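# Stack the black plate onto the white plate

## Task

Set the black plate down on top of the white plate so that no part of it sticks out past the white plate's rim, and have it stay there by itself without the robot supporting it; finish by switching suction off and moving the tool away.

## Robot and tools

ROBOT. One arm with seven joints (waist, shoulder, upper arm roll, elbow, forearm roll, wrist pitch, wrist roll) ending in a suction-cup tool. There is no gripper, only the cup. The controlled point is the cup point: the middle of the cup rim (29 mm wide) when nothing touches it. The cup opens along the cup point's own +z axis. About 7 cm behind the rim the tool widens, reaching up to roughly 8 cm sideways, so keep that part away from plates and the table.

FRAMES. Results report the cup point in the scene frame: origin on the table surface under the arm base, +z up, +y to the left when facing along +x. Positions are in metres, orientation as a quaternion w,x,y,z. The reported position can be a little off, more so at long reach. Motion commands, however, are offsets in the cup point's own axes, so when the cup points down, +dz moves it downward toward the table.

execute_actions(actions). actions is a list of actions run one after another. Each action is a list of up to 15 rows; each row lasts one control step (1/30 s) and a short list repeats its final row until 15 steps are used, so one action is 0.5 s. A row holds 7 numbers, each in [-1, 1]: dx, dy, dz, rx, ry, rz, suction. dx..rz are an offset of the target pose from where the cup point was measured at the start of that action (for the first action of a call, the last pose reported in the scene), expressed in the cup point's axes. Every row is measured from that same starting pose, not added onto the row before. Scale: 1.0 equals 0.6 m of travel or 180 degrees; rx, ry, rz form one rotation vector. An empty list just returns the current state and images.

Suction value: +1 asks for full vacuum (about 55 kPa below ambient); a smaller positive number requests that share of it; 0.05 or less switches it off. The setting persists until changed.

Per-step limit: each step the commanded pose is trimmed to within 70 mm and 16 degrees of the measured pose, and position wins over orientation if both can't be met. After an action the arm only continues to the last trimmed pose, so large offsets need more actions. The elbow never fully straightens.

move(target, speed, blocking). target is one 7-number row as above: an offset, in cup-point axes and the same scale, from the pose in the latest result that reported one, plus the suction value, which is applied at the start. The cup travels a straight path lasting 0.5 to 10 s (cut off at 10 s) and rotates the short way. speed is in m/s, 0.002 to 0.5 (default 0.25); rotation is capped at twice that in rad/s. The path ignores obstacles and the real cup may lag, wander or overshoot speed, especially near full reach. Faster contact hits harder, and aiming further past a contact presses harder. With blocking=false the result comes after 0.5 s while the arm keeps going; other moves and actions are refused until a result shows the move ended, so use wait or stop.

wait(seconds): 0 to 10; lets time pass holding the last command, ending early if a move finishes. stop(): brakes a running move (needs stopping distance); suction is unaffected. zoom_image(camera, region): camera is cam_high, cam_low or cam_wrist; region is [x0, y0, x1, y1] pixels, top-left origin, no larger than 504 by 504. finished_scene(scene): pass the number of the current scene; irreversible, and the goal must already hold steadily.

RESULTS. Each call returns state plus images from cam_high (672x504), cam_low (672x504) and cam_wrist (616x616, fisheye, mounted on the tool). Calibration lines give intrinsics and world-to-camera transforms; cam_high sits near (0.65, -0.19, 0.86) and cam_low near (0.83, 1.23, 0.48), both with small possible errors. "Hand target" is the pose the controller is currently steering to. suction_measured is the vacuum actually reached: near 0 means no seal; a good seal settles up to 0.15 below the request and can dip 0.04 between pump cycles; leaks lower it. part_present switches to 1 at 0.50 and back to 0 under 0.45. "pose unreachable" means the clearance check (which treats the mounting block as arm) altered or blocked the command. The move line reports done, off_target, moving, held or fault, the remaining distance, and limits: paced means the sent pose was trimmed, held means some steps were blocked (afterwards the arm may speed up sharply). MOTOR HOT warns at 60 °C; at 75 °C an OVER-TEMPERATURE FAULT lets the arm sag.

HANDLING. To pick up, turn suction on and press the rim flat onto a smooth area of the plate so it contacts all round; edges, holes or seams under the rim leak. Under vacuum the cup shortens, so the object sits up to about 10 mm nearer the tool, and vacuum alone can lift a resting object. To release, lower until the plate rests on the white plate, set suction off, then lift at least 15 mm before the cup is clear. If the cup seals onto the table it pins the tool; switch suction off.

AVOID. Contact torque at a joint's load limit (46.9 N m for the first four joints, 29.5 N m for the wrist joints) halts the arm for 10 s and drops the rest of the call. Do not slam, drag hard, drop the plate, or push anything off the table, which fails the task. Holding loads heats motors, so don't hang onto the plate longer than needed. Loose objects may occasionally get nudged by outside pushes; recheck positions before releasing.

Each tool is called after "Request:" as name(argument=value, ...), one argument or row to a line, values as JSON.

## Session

Request:
execute_actions(
  actions=[],
)

Scene clock: 0.00 s.
end_effector_position=(+0.4518, -0.0063, +0.2200) suction_measured=0.00 part_present=0 end_effector_quat_wxyz=(-0.003, +0.002, +1.000, +0.007)
Joint positions: [-0.056  0.432  0.001  1.655  0.     1.055  3.089]
Joint velocities: [-0.     0.001 -0.     0.     0.    -0.001 -0.   ]
Motor temperatures (°C, as the motors report them): [30 28 28 28 39 42 37]
Hand target: +0.452, -0.006, +0.220; -0.003, +0.002, +1.000, +0.007
camera_calibration (this result's frames):
cam_wrist: T_world_to_cam=[[0.0809388, -0.988162, -0.130324, 0.00184728], [-0.921677, -0.123976, 0.367615, 0.348635], [-0.379421, 0.0903628, -0.920801, 0.475114], [0, 0, 0, 1]] pos_world=[0.501448, 0.00211533, 0.309562]

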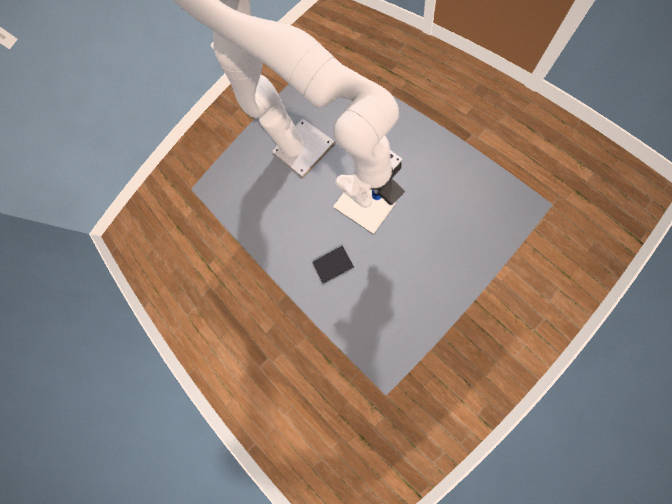

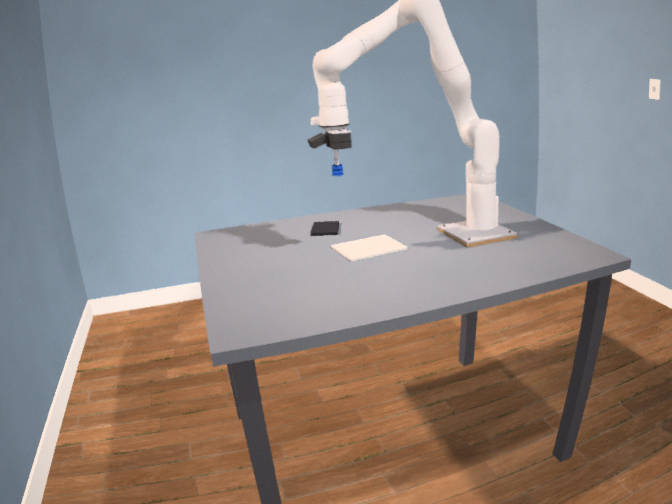

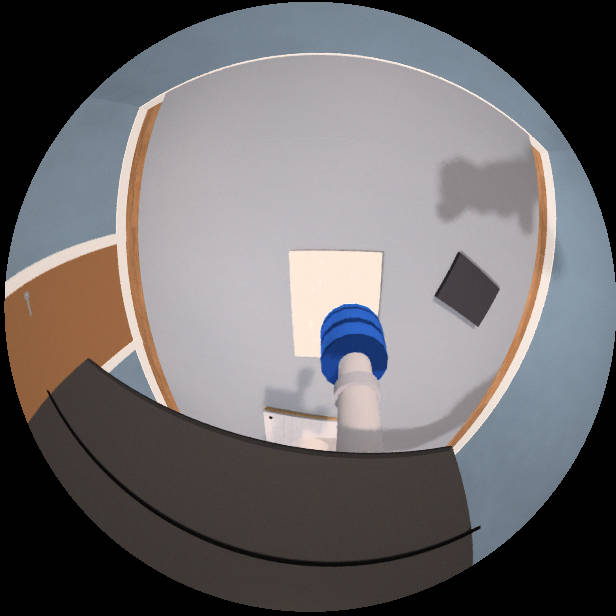

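Request:
zoom_image(
  camera="cam_wrist",
  region=[270, 200, 522, 400],
)

Request:
zoom_image(
  camera="cam_high",
  region=[290, 170, 416, 296],
)

Region (270, 200, 522, 400) of cam_wrist's 616x616 image, scaled by 2.000, with more detail than that image has; it fills the top 400 rows of this view, and the rest is white.

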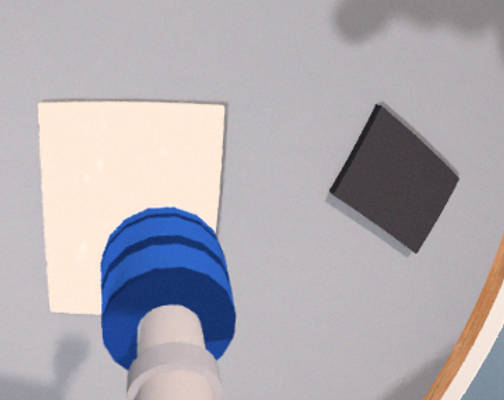

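Region (290, 170, 416, 296) of cam_high's 672x504 image, scaled by 4.000, with more detail than that image has.

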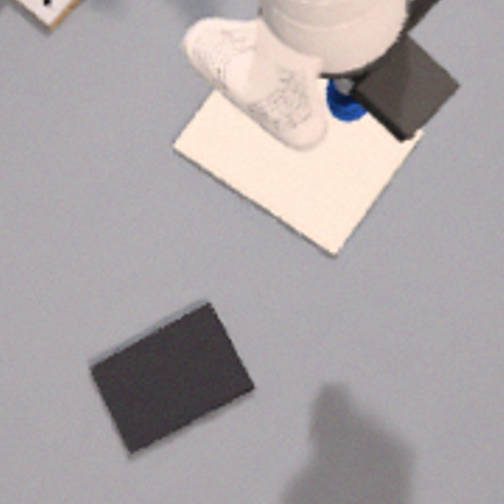

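Request:
move(
  target=[0.018,-0.369,0.292,0,0,0,0],
  speed=0.3,
)

Request:
move(
  target=[0,0,0.054,0,0,0,1],
  speed=0.05,
)

Request:
wait(
  seconds=1,
)

Scene clock: 17.23 s.
end_effector_position=(+0.4385, -0.2252, +0.0417) suction_measured=0.00 part_present=0 end_effector_quat_wxyz=(-0.003, +0.002, +1.000, +0.007)
Joint positions: [ 0.397  0.783  0.028  1.691 -0.031  0.668  3.587]
Joint velocities: [ 0.003  0.005  0.001 -0.001 -0.001  0.001  0.001]
Motor temperatures (°C, as the motors report them): [30 29 28 28 39 42 37]
Hand target: +0.438, -0.225, +0.042; -0.003, +0.002, +1.000, +0.007
Off the commanded pose: 0.000 m, 0 deg.
move: done
camera_calibration (this result's frames):
cam_wrist: T_world_to_cam=[[0.0815051, -0.988168, -0.129927, -0.236879], [-0.921633, -0.12435, 0.367601, 0.374701], [-0.379408, 0.0897837, -0.920863, 0.325549], [0, 0, 0, 1]] pos_world=[0.488159, -0.216711, 0.131268]

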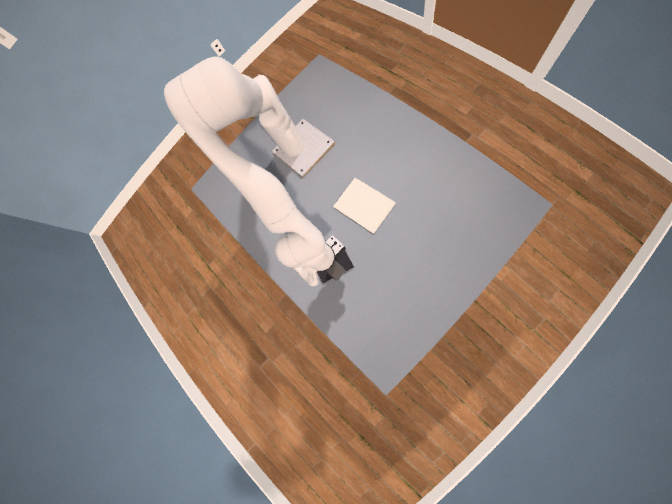

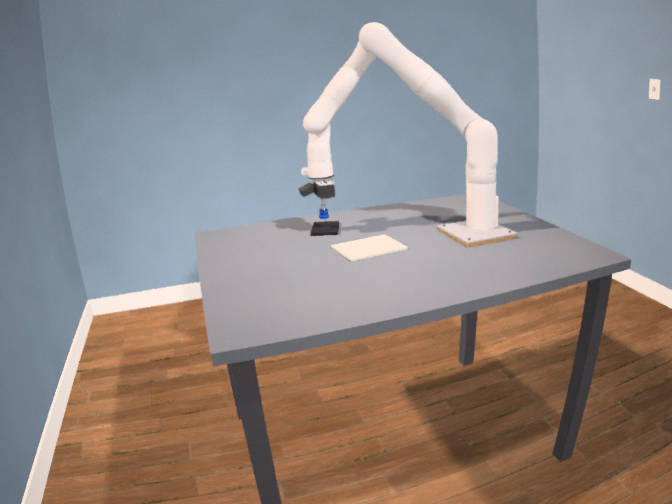

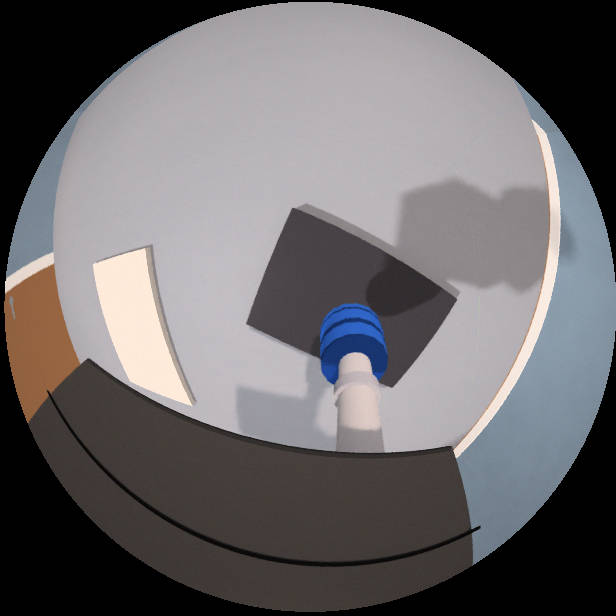

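Scene clock: 18.23 s.
end_effector_position=(+0.4382, -0.2246, +0.0092) suction_measured=0.34 part_present=0 end_effector_quat_wxyz=(-0.003, +0.002, +1.000, +0.007)
Joint positions: [ 0.4    0.846  0.025  1.699 -0.032  0.597  3.588]
Joint velocities: [ 0.     0.004 -0.     0.     0.    -0.001 -0.   ]
Motor temperatures (°C, as the motors report them): [30 29 28 28 39 42 37]
Hand target: +0.438, -0.225, +0.009; -0.003, +0.002, +1.000, +0.007
Off the commanded pose: 0.000 m, 0 deg.
move: done
camera_calibration (this result's frames):
cam_wrist: T_world_to_cam=[[0.0815166, -0.988144, -0.130104, -0.240551], [-0.921505, -0.124457, 0.367886, 0.386349], [-0.379716, 0.0899022, -0.920724, 0.295598], [0, 0, 0, 1]] pos_world=[0.487875, -0.21619, 0.0987356]

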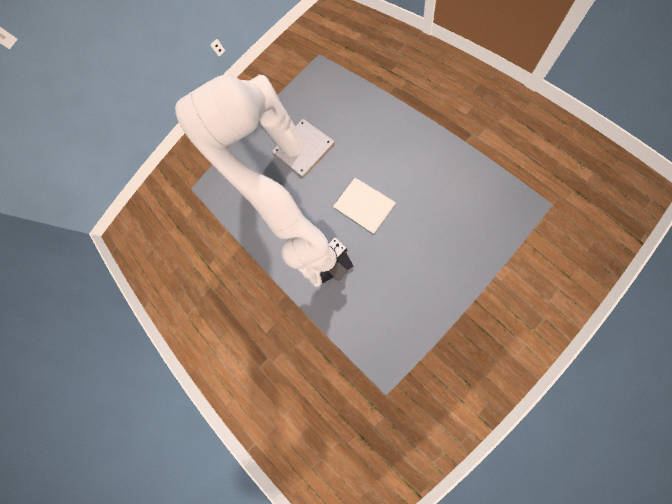

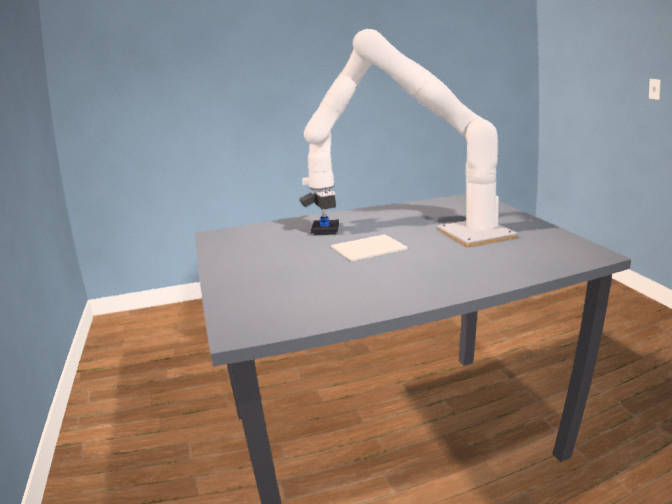

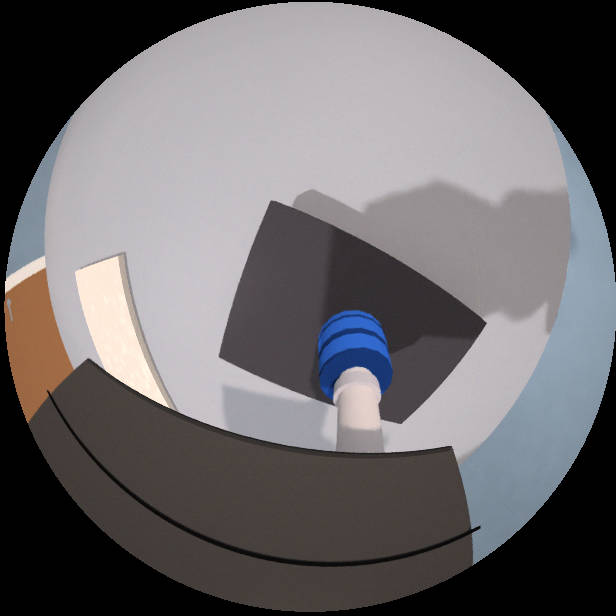

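Scene clock: 19.23 s.
end_effector_position=(+0.4383, -0.2247, +0.0093) suction_measured=0.98 part_present=1 end_effector_quat_wxyz=(-0.003, +0.002, +1.000, +0.007)
Joint positions: [ 0.4    0.845  0.025  1.699 -0.032  0.597  3.588]
Joint velocities: [ 0.    -0.001 -0.001 -0.     0.    -0.001  0.   ]
Motor temperatures (°C, as the motors report them): [30 29 28 28 39 42 37]
Hand target: +0.438, -0.225, +0.009; -0.003, +0.002, +1.000, +0.007
Off the commanded pose: 0.000 m, 0 deg.
wait: 1.00 s; at rest by 0.17 s
camera_calibration (this result's frames):
cam_wrist: T_world_to_cam=[[0.0815396, -0.988166, -0.12992, -0.240644], [-0.921629, -0.12438, 0.367599, 0.386514], [-0.379408, 0.0897643, -0.920865, 0.295572], [0, 0, 0, 1]] pos_world=[0.487987, -0.216254, 0.0988354]

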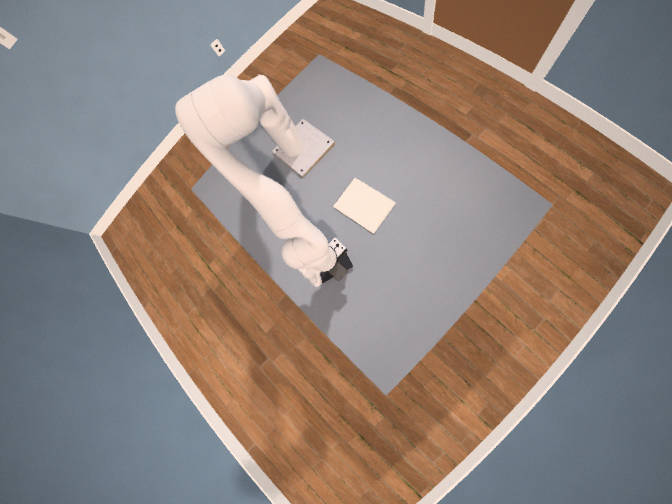

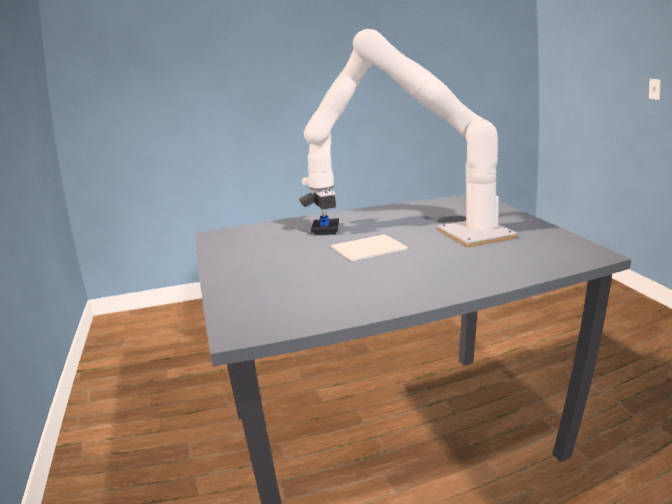

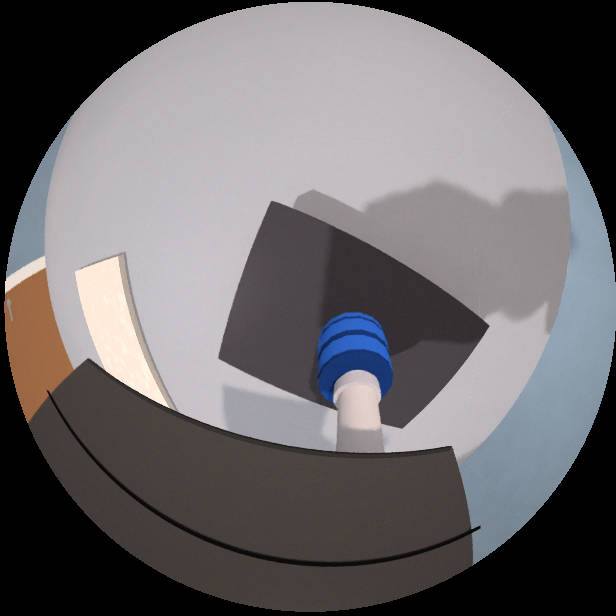

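Request:
move(
  target=[0,0,-0.05,0,0,0,1],
  speed=0.1,
)

Request:
move(
  target=[0.105,0.363,0.008,0,0,0.355,1],
  speed=0.3,
)

Request:
move(
  target=[0,0,0.04,0,0,0,1],
  speed=0.05,
)

Request:
zoom_image(
  camera="cam_low",
  region=[320, 200, 420, 270],
)

Scene clock: 24.77 s.
end_effector_position=(+0.4384, -0.2251, +0.0391) suction_measured=0.98 part_present=1 end_effector_quat_wxyz=(-0.003, +0.002, +1.000, +0.007)
Joint positions: [ 0.398  0.788  0.028  1.691 -0.031  0.662  3.587]
Joint velocities: [-0.    -0.004  0.     0.001  0.001  0.001  0.   ]
Motor temperatures (°C, as the motors report them): [30 29 28 28 39 42 37]
Hand target: +0.438, -0.225, +0.039; -0.003, +0.002, +1.000, +0.007
Off the commanded pose: 0.000 m, 0 deg.
move: done
camera_calibration (this result's frames):
cam_wrist: T_world_to_cam=[[0.0814554, -0.988154, -0.130064, -0.237123], [-0.921536, -0.124379, 0.367833, 0.375528], [-0.379652, 0.089897, -0.920751, 0.323253], [0, 0, 0, 1]] pos_world=[0.488101, -0.216666, 0.128663]

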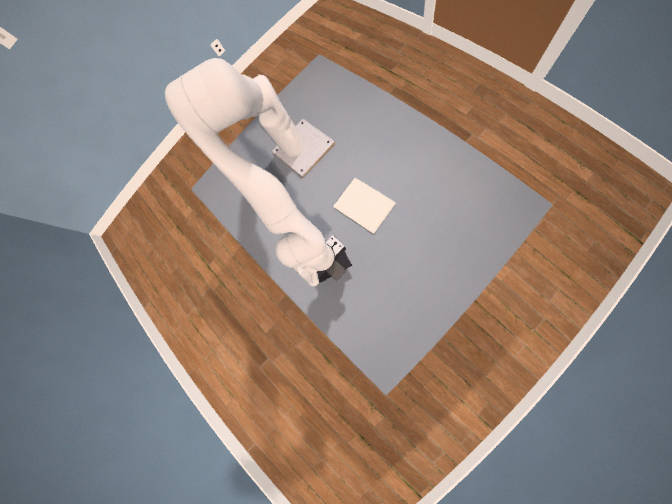

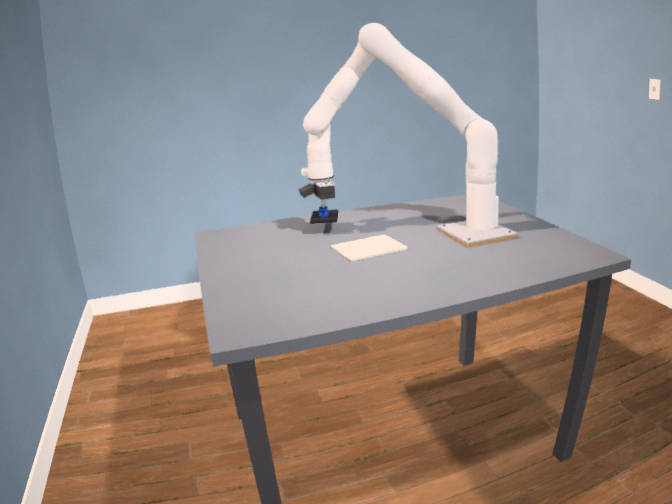

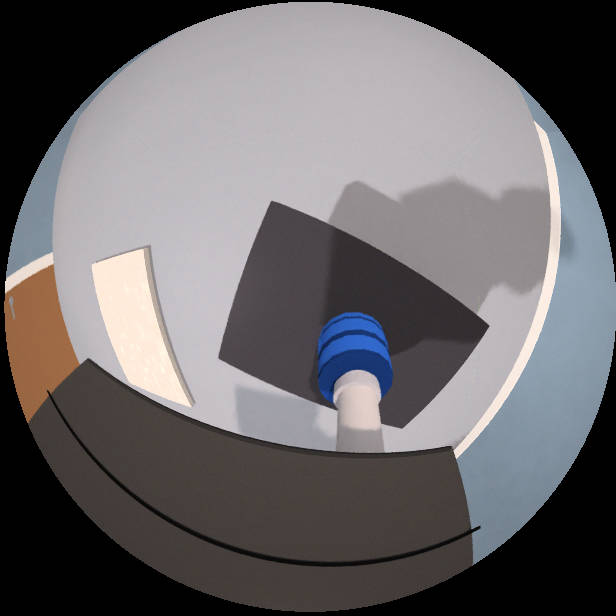

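Scene clock: 27.10 s.
end_effector_position=(+0.3771, -0.0069, +0.0378) suction_measured=0.98 part_present=1 end_effector_quat_wxyz=(-0.006, +0.531, +0.847, +0.005)
Joint positions: [-0.278  0.677  0.312  2.104 -0.483  0.428  2.441]
Joint velocities: [-0.016  0.002  0.001 -0.001  0.003  0.001 -0.009]
Motor temperatures (°C, as the motors report them): [30 29 28 28 39 42 37]
Hand target: +0.377, -0.006, +0.038; -0.006, +0.531, +0.847, +0.005
Off the commanded pose: 0.001 m, 0 deg.
move: done
camera_calibration (this result's frames):
cam_wrist: T_world_to_cam=[[-0.853929, -0.5067, -0.118575, 0.338974], [-0.510661, 0.772068, 0.378335, 0.197526], [-0.100155, 0.383623, -0.918043, 0.175643], [0, 0, 0, 1]] pos_world=[0.40792, -0.0481255, 0.12671]

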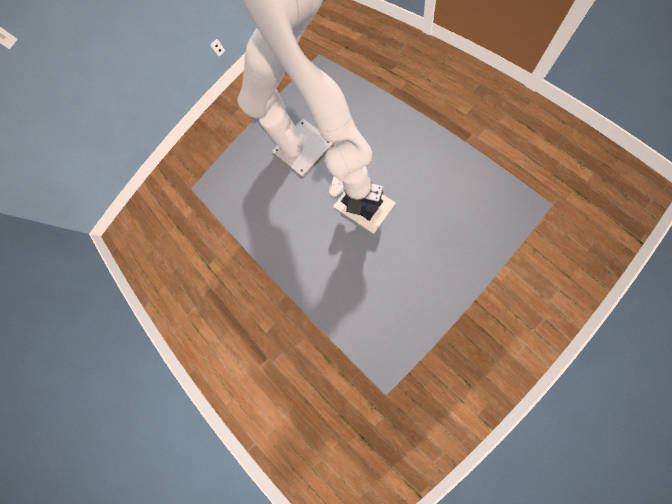

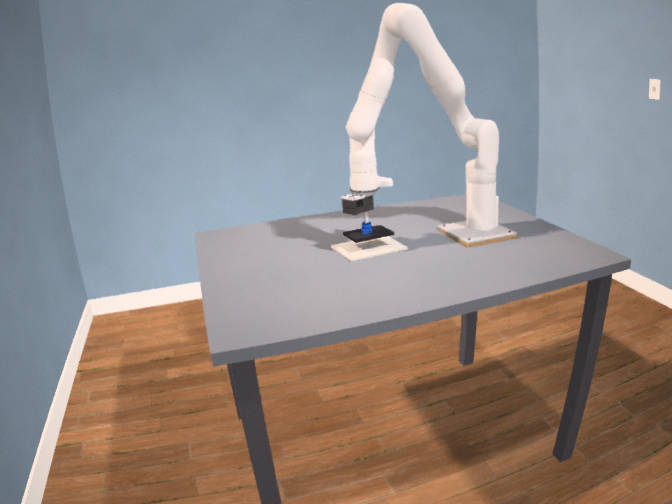

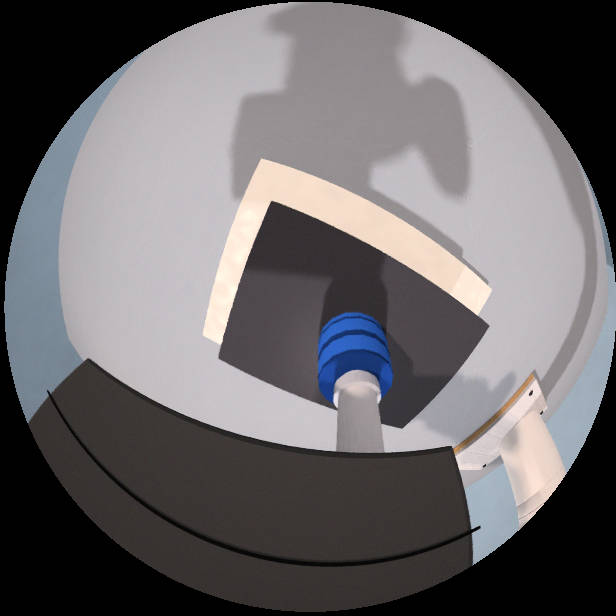

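Scene clock: 27.87 s.
end_effector_position=(+0.3771, -0.0063, +0.0140) suction_measured=0.98 part_present=1 end_effector_quat_wxyz=(-0.006, +0.531, +0.847, +0.005)
Joint positions: [-0.242  0.733  0.26   2.109 -0.514  0.358  2.469]
Joint velocities: [ 0.005  0.006 -0.001  0.    -0.001 -0.003  0.002]
Motor temperatures (°C, as the motors report them): [30 29 28 28 39 42 37]
Hand target: +0.377, -0.007, +0.014; -0.006, +0.531, +0.847, +0.005
Off the commanded pose: 0.000 m, 0 deg.
move: done
camera_calibration (this result's frames):
cam_wrist: T_world_to_cam=[[-0.853656, -0.50704, -0.119085, 0.336358], [-0.511173, 0.771786, 0.378218, 0.206284], [-0.0998634, 0.383741, -0.918025, 0.153473], [0, 0, 0, 1]] pos_world=[0.407907, -0.0475542, 0.102927]

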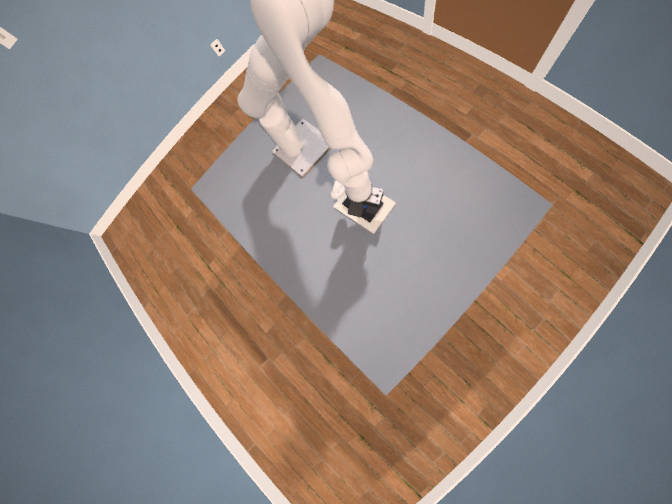

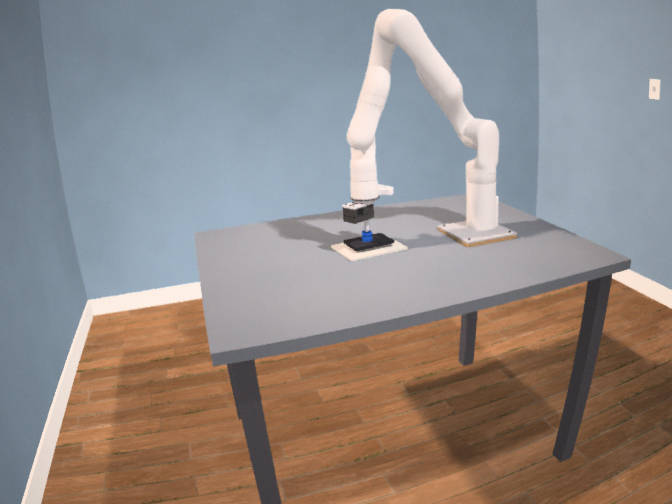

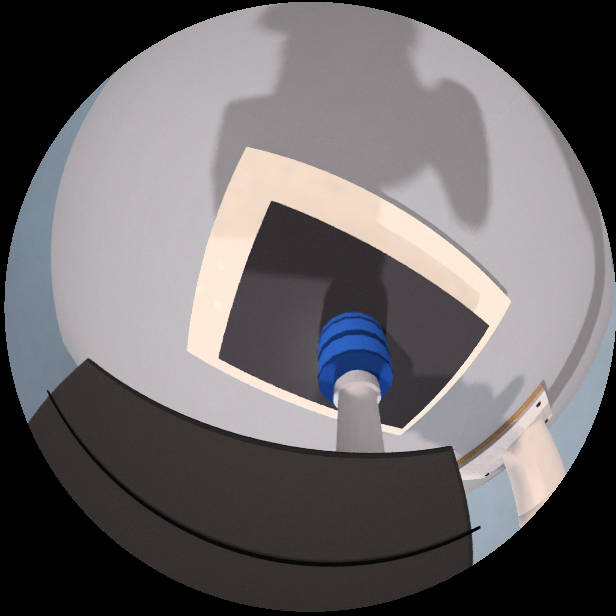

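Region (320, 200, 420, 270) of cam_low's 672x504 image, scaled by 5.040, with more detail than that image has; it fills the top 353 rows of this view, and the rest is white.

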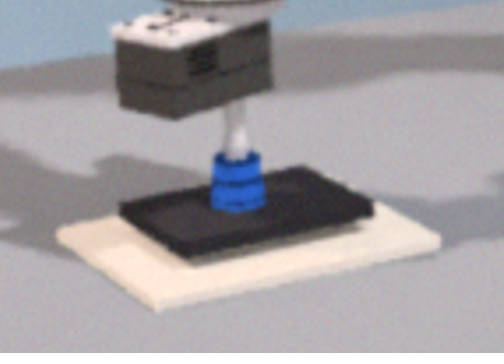

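Request:
execute_actions(
  actions=[
    [[0,0,0.003,0,0,0,1],[0,0,0.003,0,0,0,1],[0,0,0.006,0,0,0,1],[0,0,0.006,0,0,0,1],[0,0,0.009,0,0,0,1],[0,0,0.009,0,0,0,1],[0,0,0.011,0,0,0,1]],
    [[0,0,0,0,0,0,0]],
  ],
)

Request:
move(
  target=[0,0,-0.25,0,0,0,0],
)

Scene clock: 32.23 s.
end_effector_position=(+0.3775, -0.0060, +0.0082) suction_measured=0.00 part_present=0 end_effector_quat_wxyz=(-0.006, +0.531, +0.847, +0.006)
Joint positions: [-0.232  0.747  0.246  2.109 -0.522  0.34   2.476]
Joint velocities: [ 0.    -0.001  0.     0.001 -0.001  0.    -0.   ]
Motor temperatures (°C, as the motors report them): [30 29 28 28 39 42 37]
Hand target: +0.377, -0.006, +0.007; -0.006, +0.531, +0.847, +0.005
Off the commanded pose: 0.001 m, 0 deg.
camera_calibration (this result's frames):
cam_wrist: T_world_to_cam=[[-0.853372, -0.507124, -0.120751, 0.336089], [-0.511919, 0.771472, 0.377848, 0.208707], [-0.0984595, 0.38426, -0.91796, 0.147557], [0, 0, 0, 1]] pos_world=[0.408178, -0.0472733, 0.0971749]

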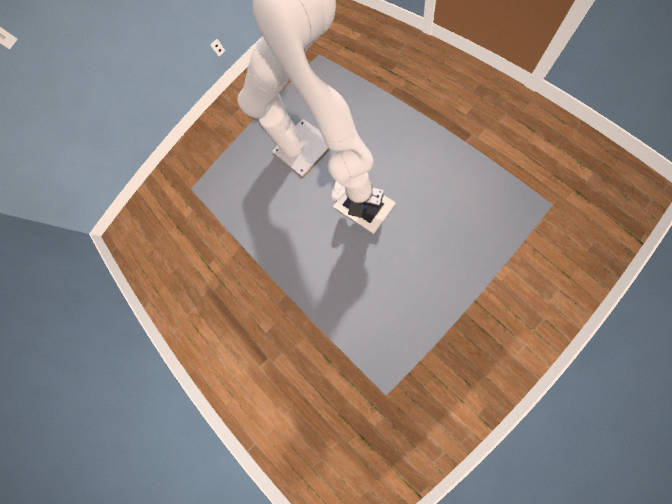

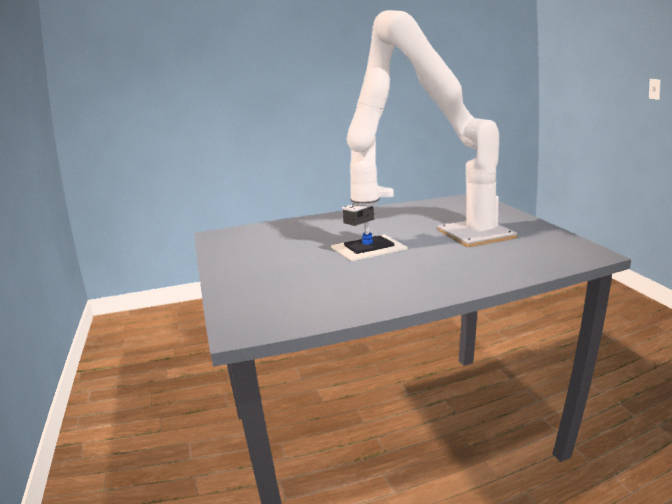

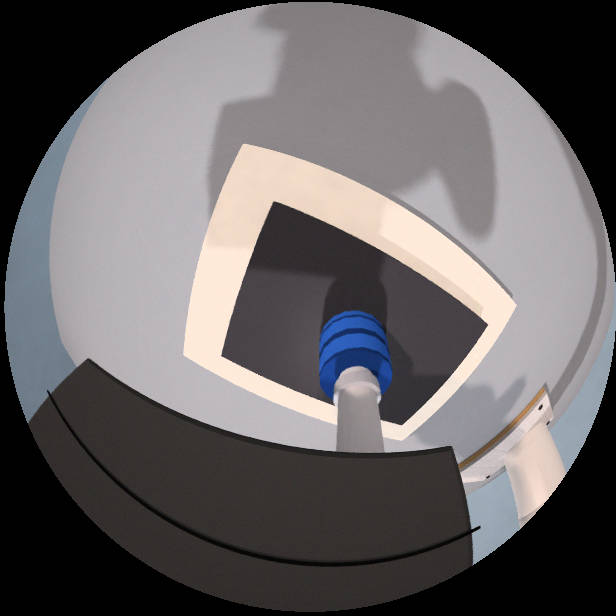

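Scene clock: 33.40 s.
end_effector_position=(+0.3779, -0.0086, +0.1583) suction_measured=0.00 part_present=0 end_effector_quat_wxyz=(-0.006, +0.531, +0.847, +0.005)
Joint positions: [-0.42   0.416  0.487  2.003 -0.273  0.783  2.255]
Joint velocities: [-0.003 -0.003 -0.002 -0.001  0.002 -0.    -0.001]
Motor temperatures (°C, as the motors report them): [30 29 28 28 39 42 37]
Hand target: +0.378, -0.008, +0.158; -0.006, +0.531, +0.847, +0.006
Off the commanded pose: 0.000 m, 0 deg.
move: done
camera_calibration (this result's frames):
cam_wrist: T_world_to_cam=[[-0.853705, -0.506737, -0.12002, 0.353203], [-0.511312, 0.771964, 0.377666, 0.154025], [-0.0987262, 0.383783, -0.91813, 0.286488], [0, 0, 0, 1]] pos_world=[0.40857, -0.04987, 0.247255]

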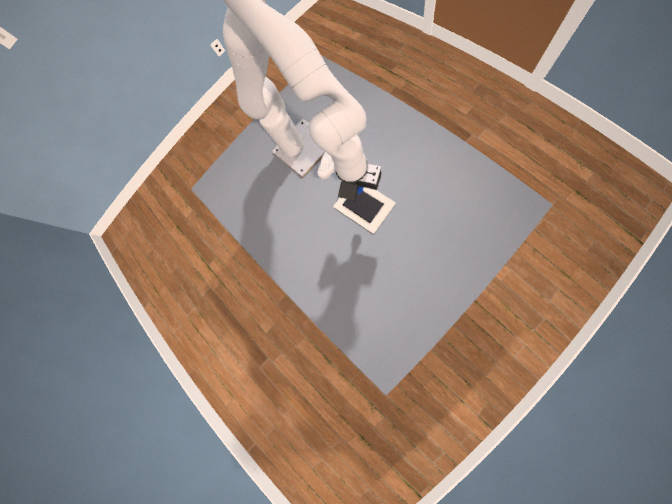

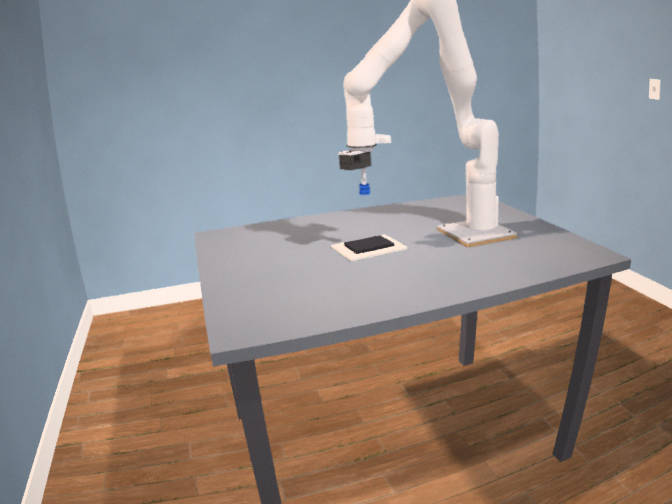

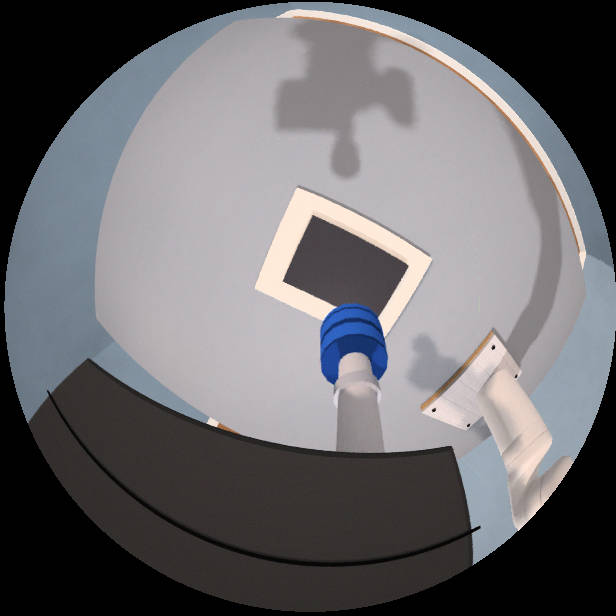

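Request:
finished_scene(
  scene=2,
)

The scene is finished: the task was done.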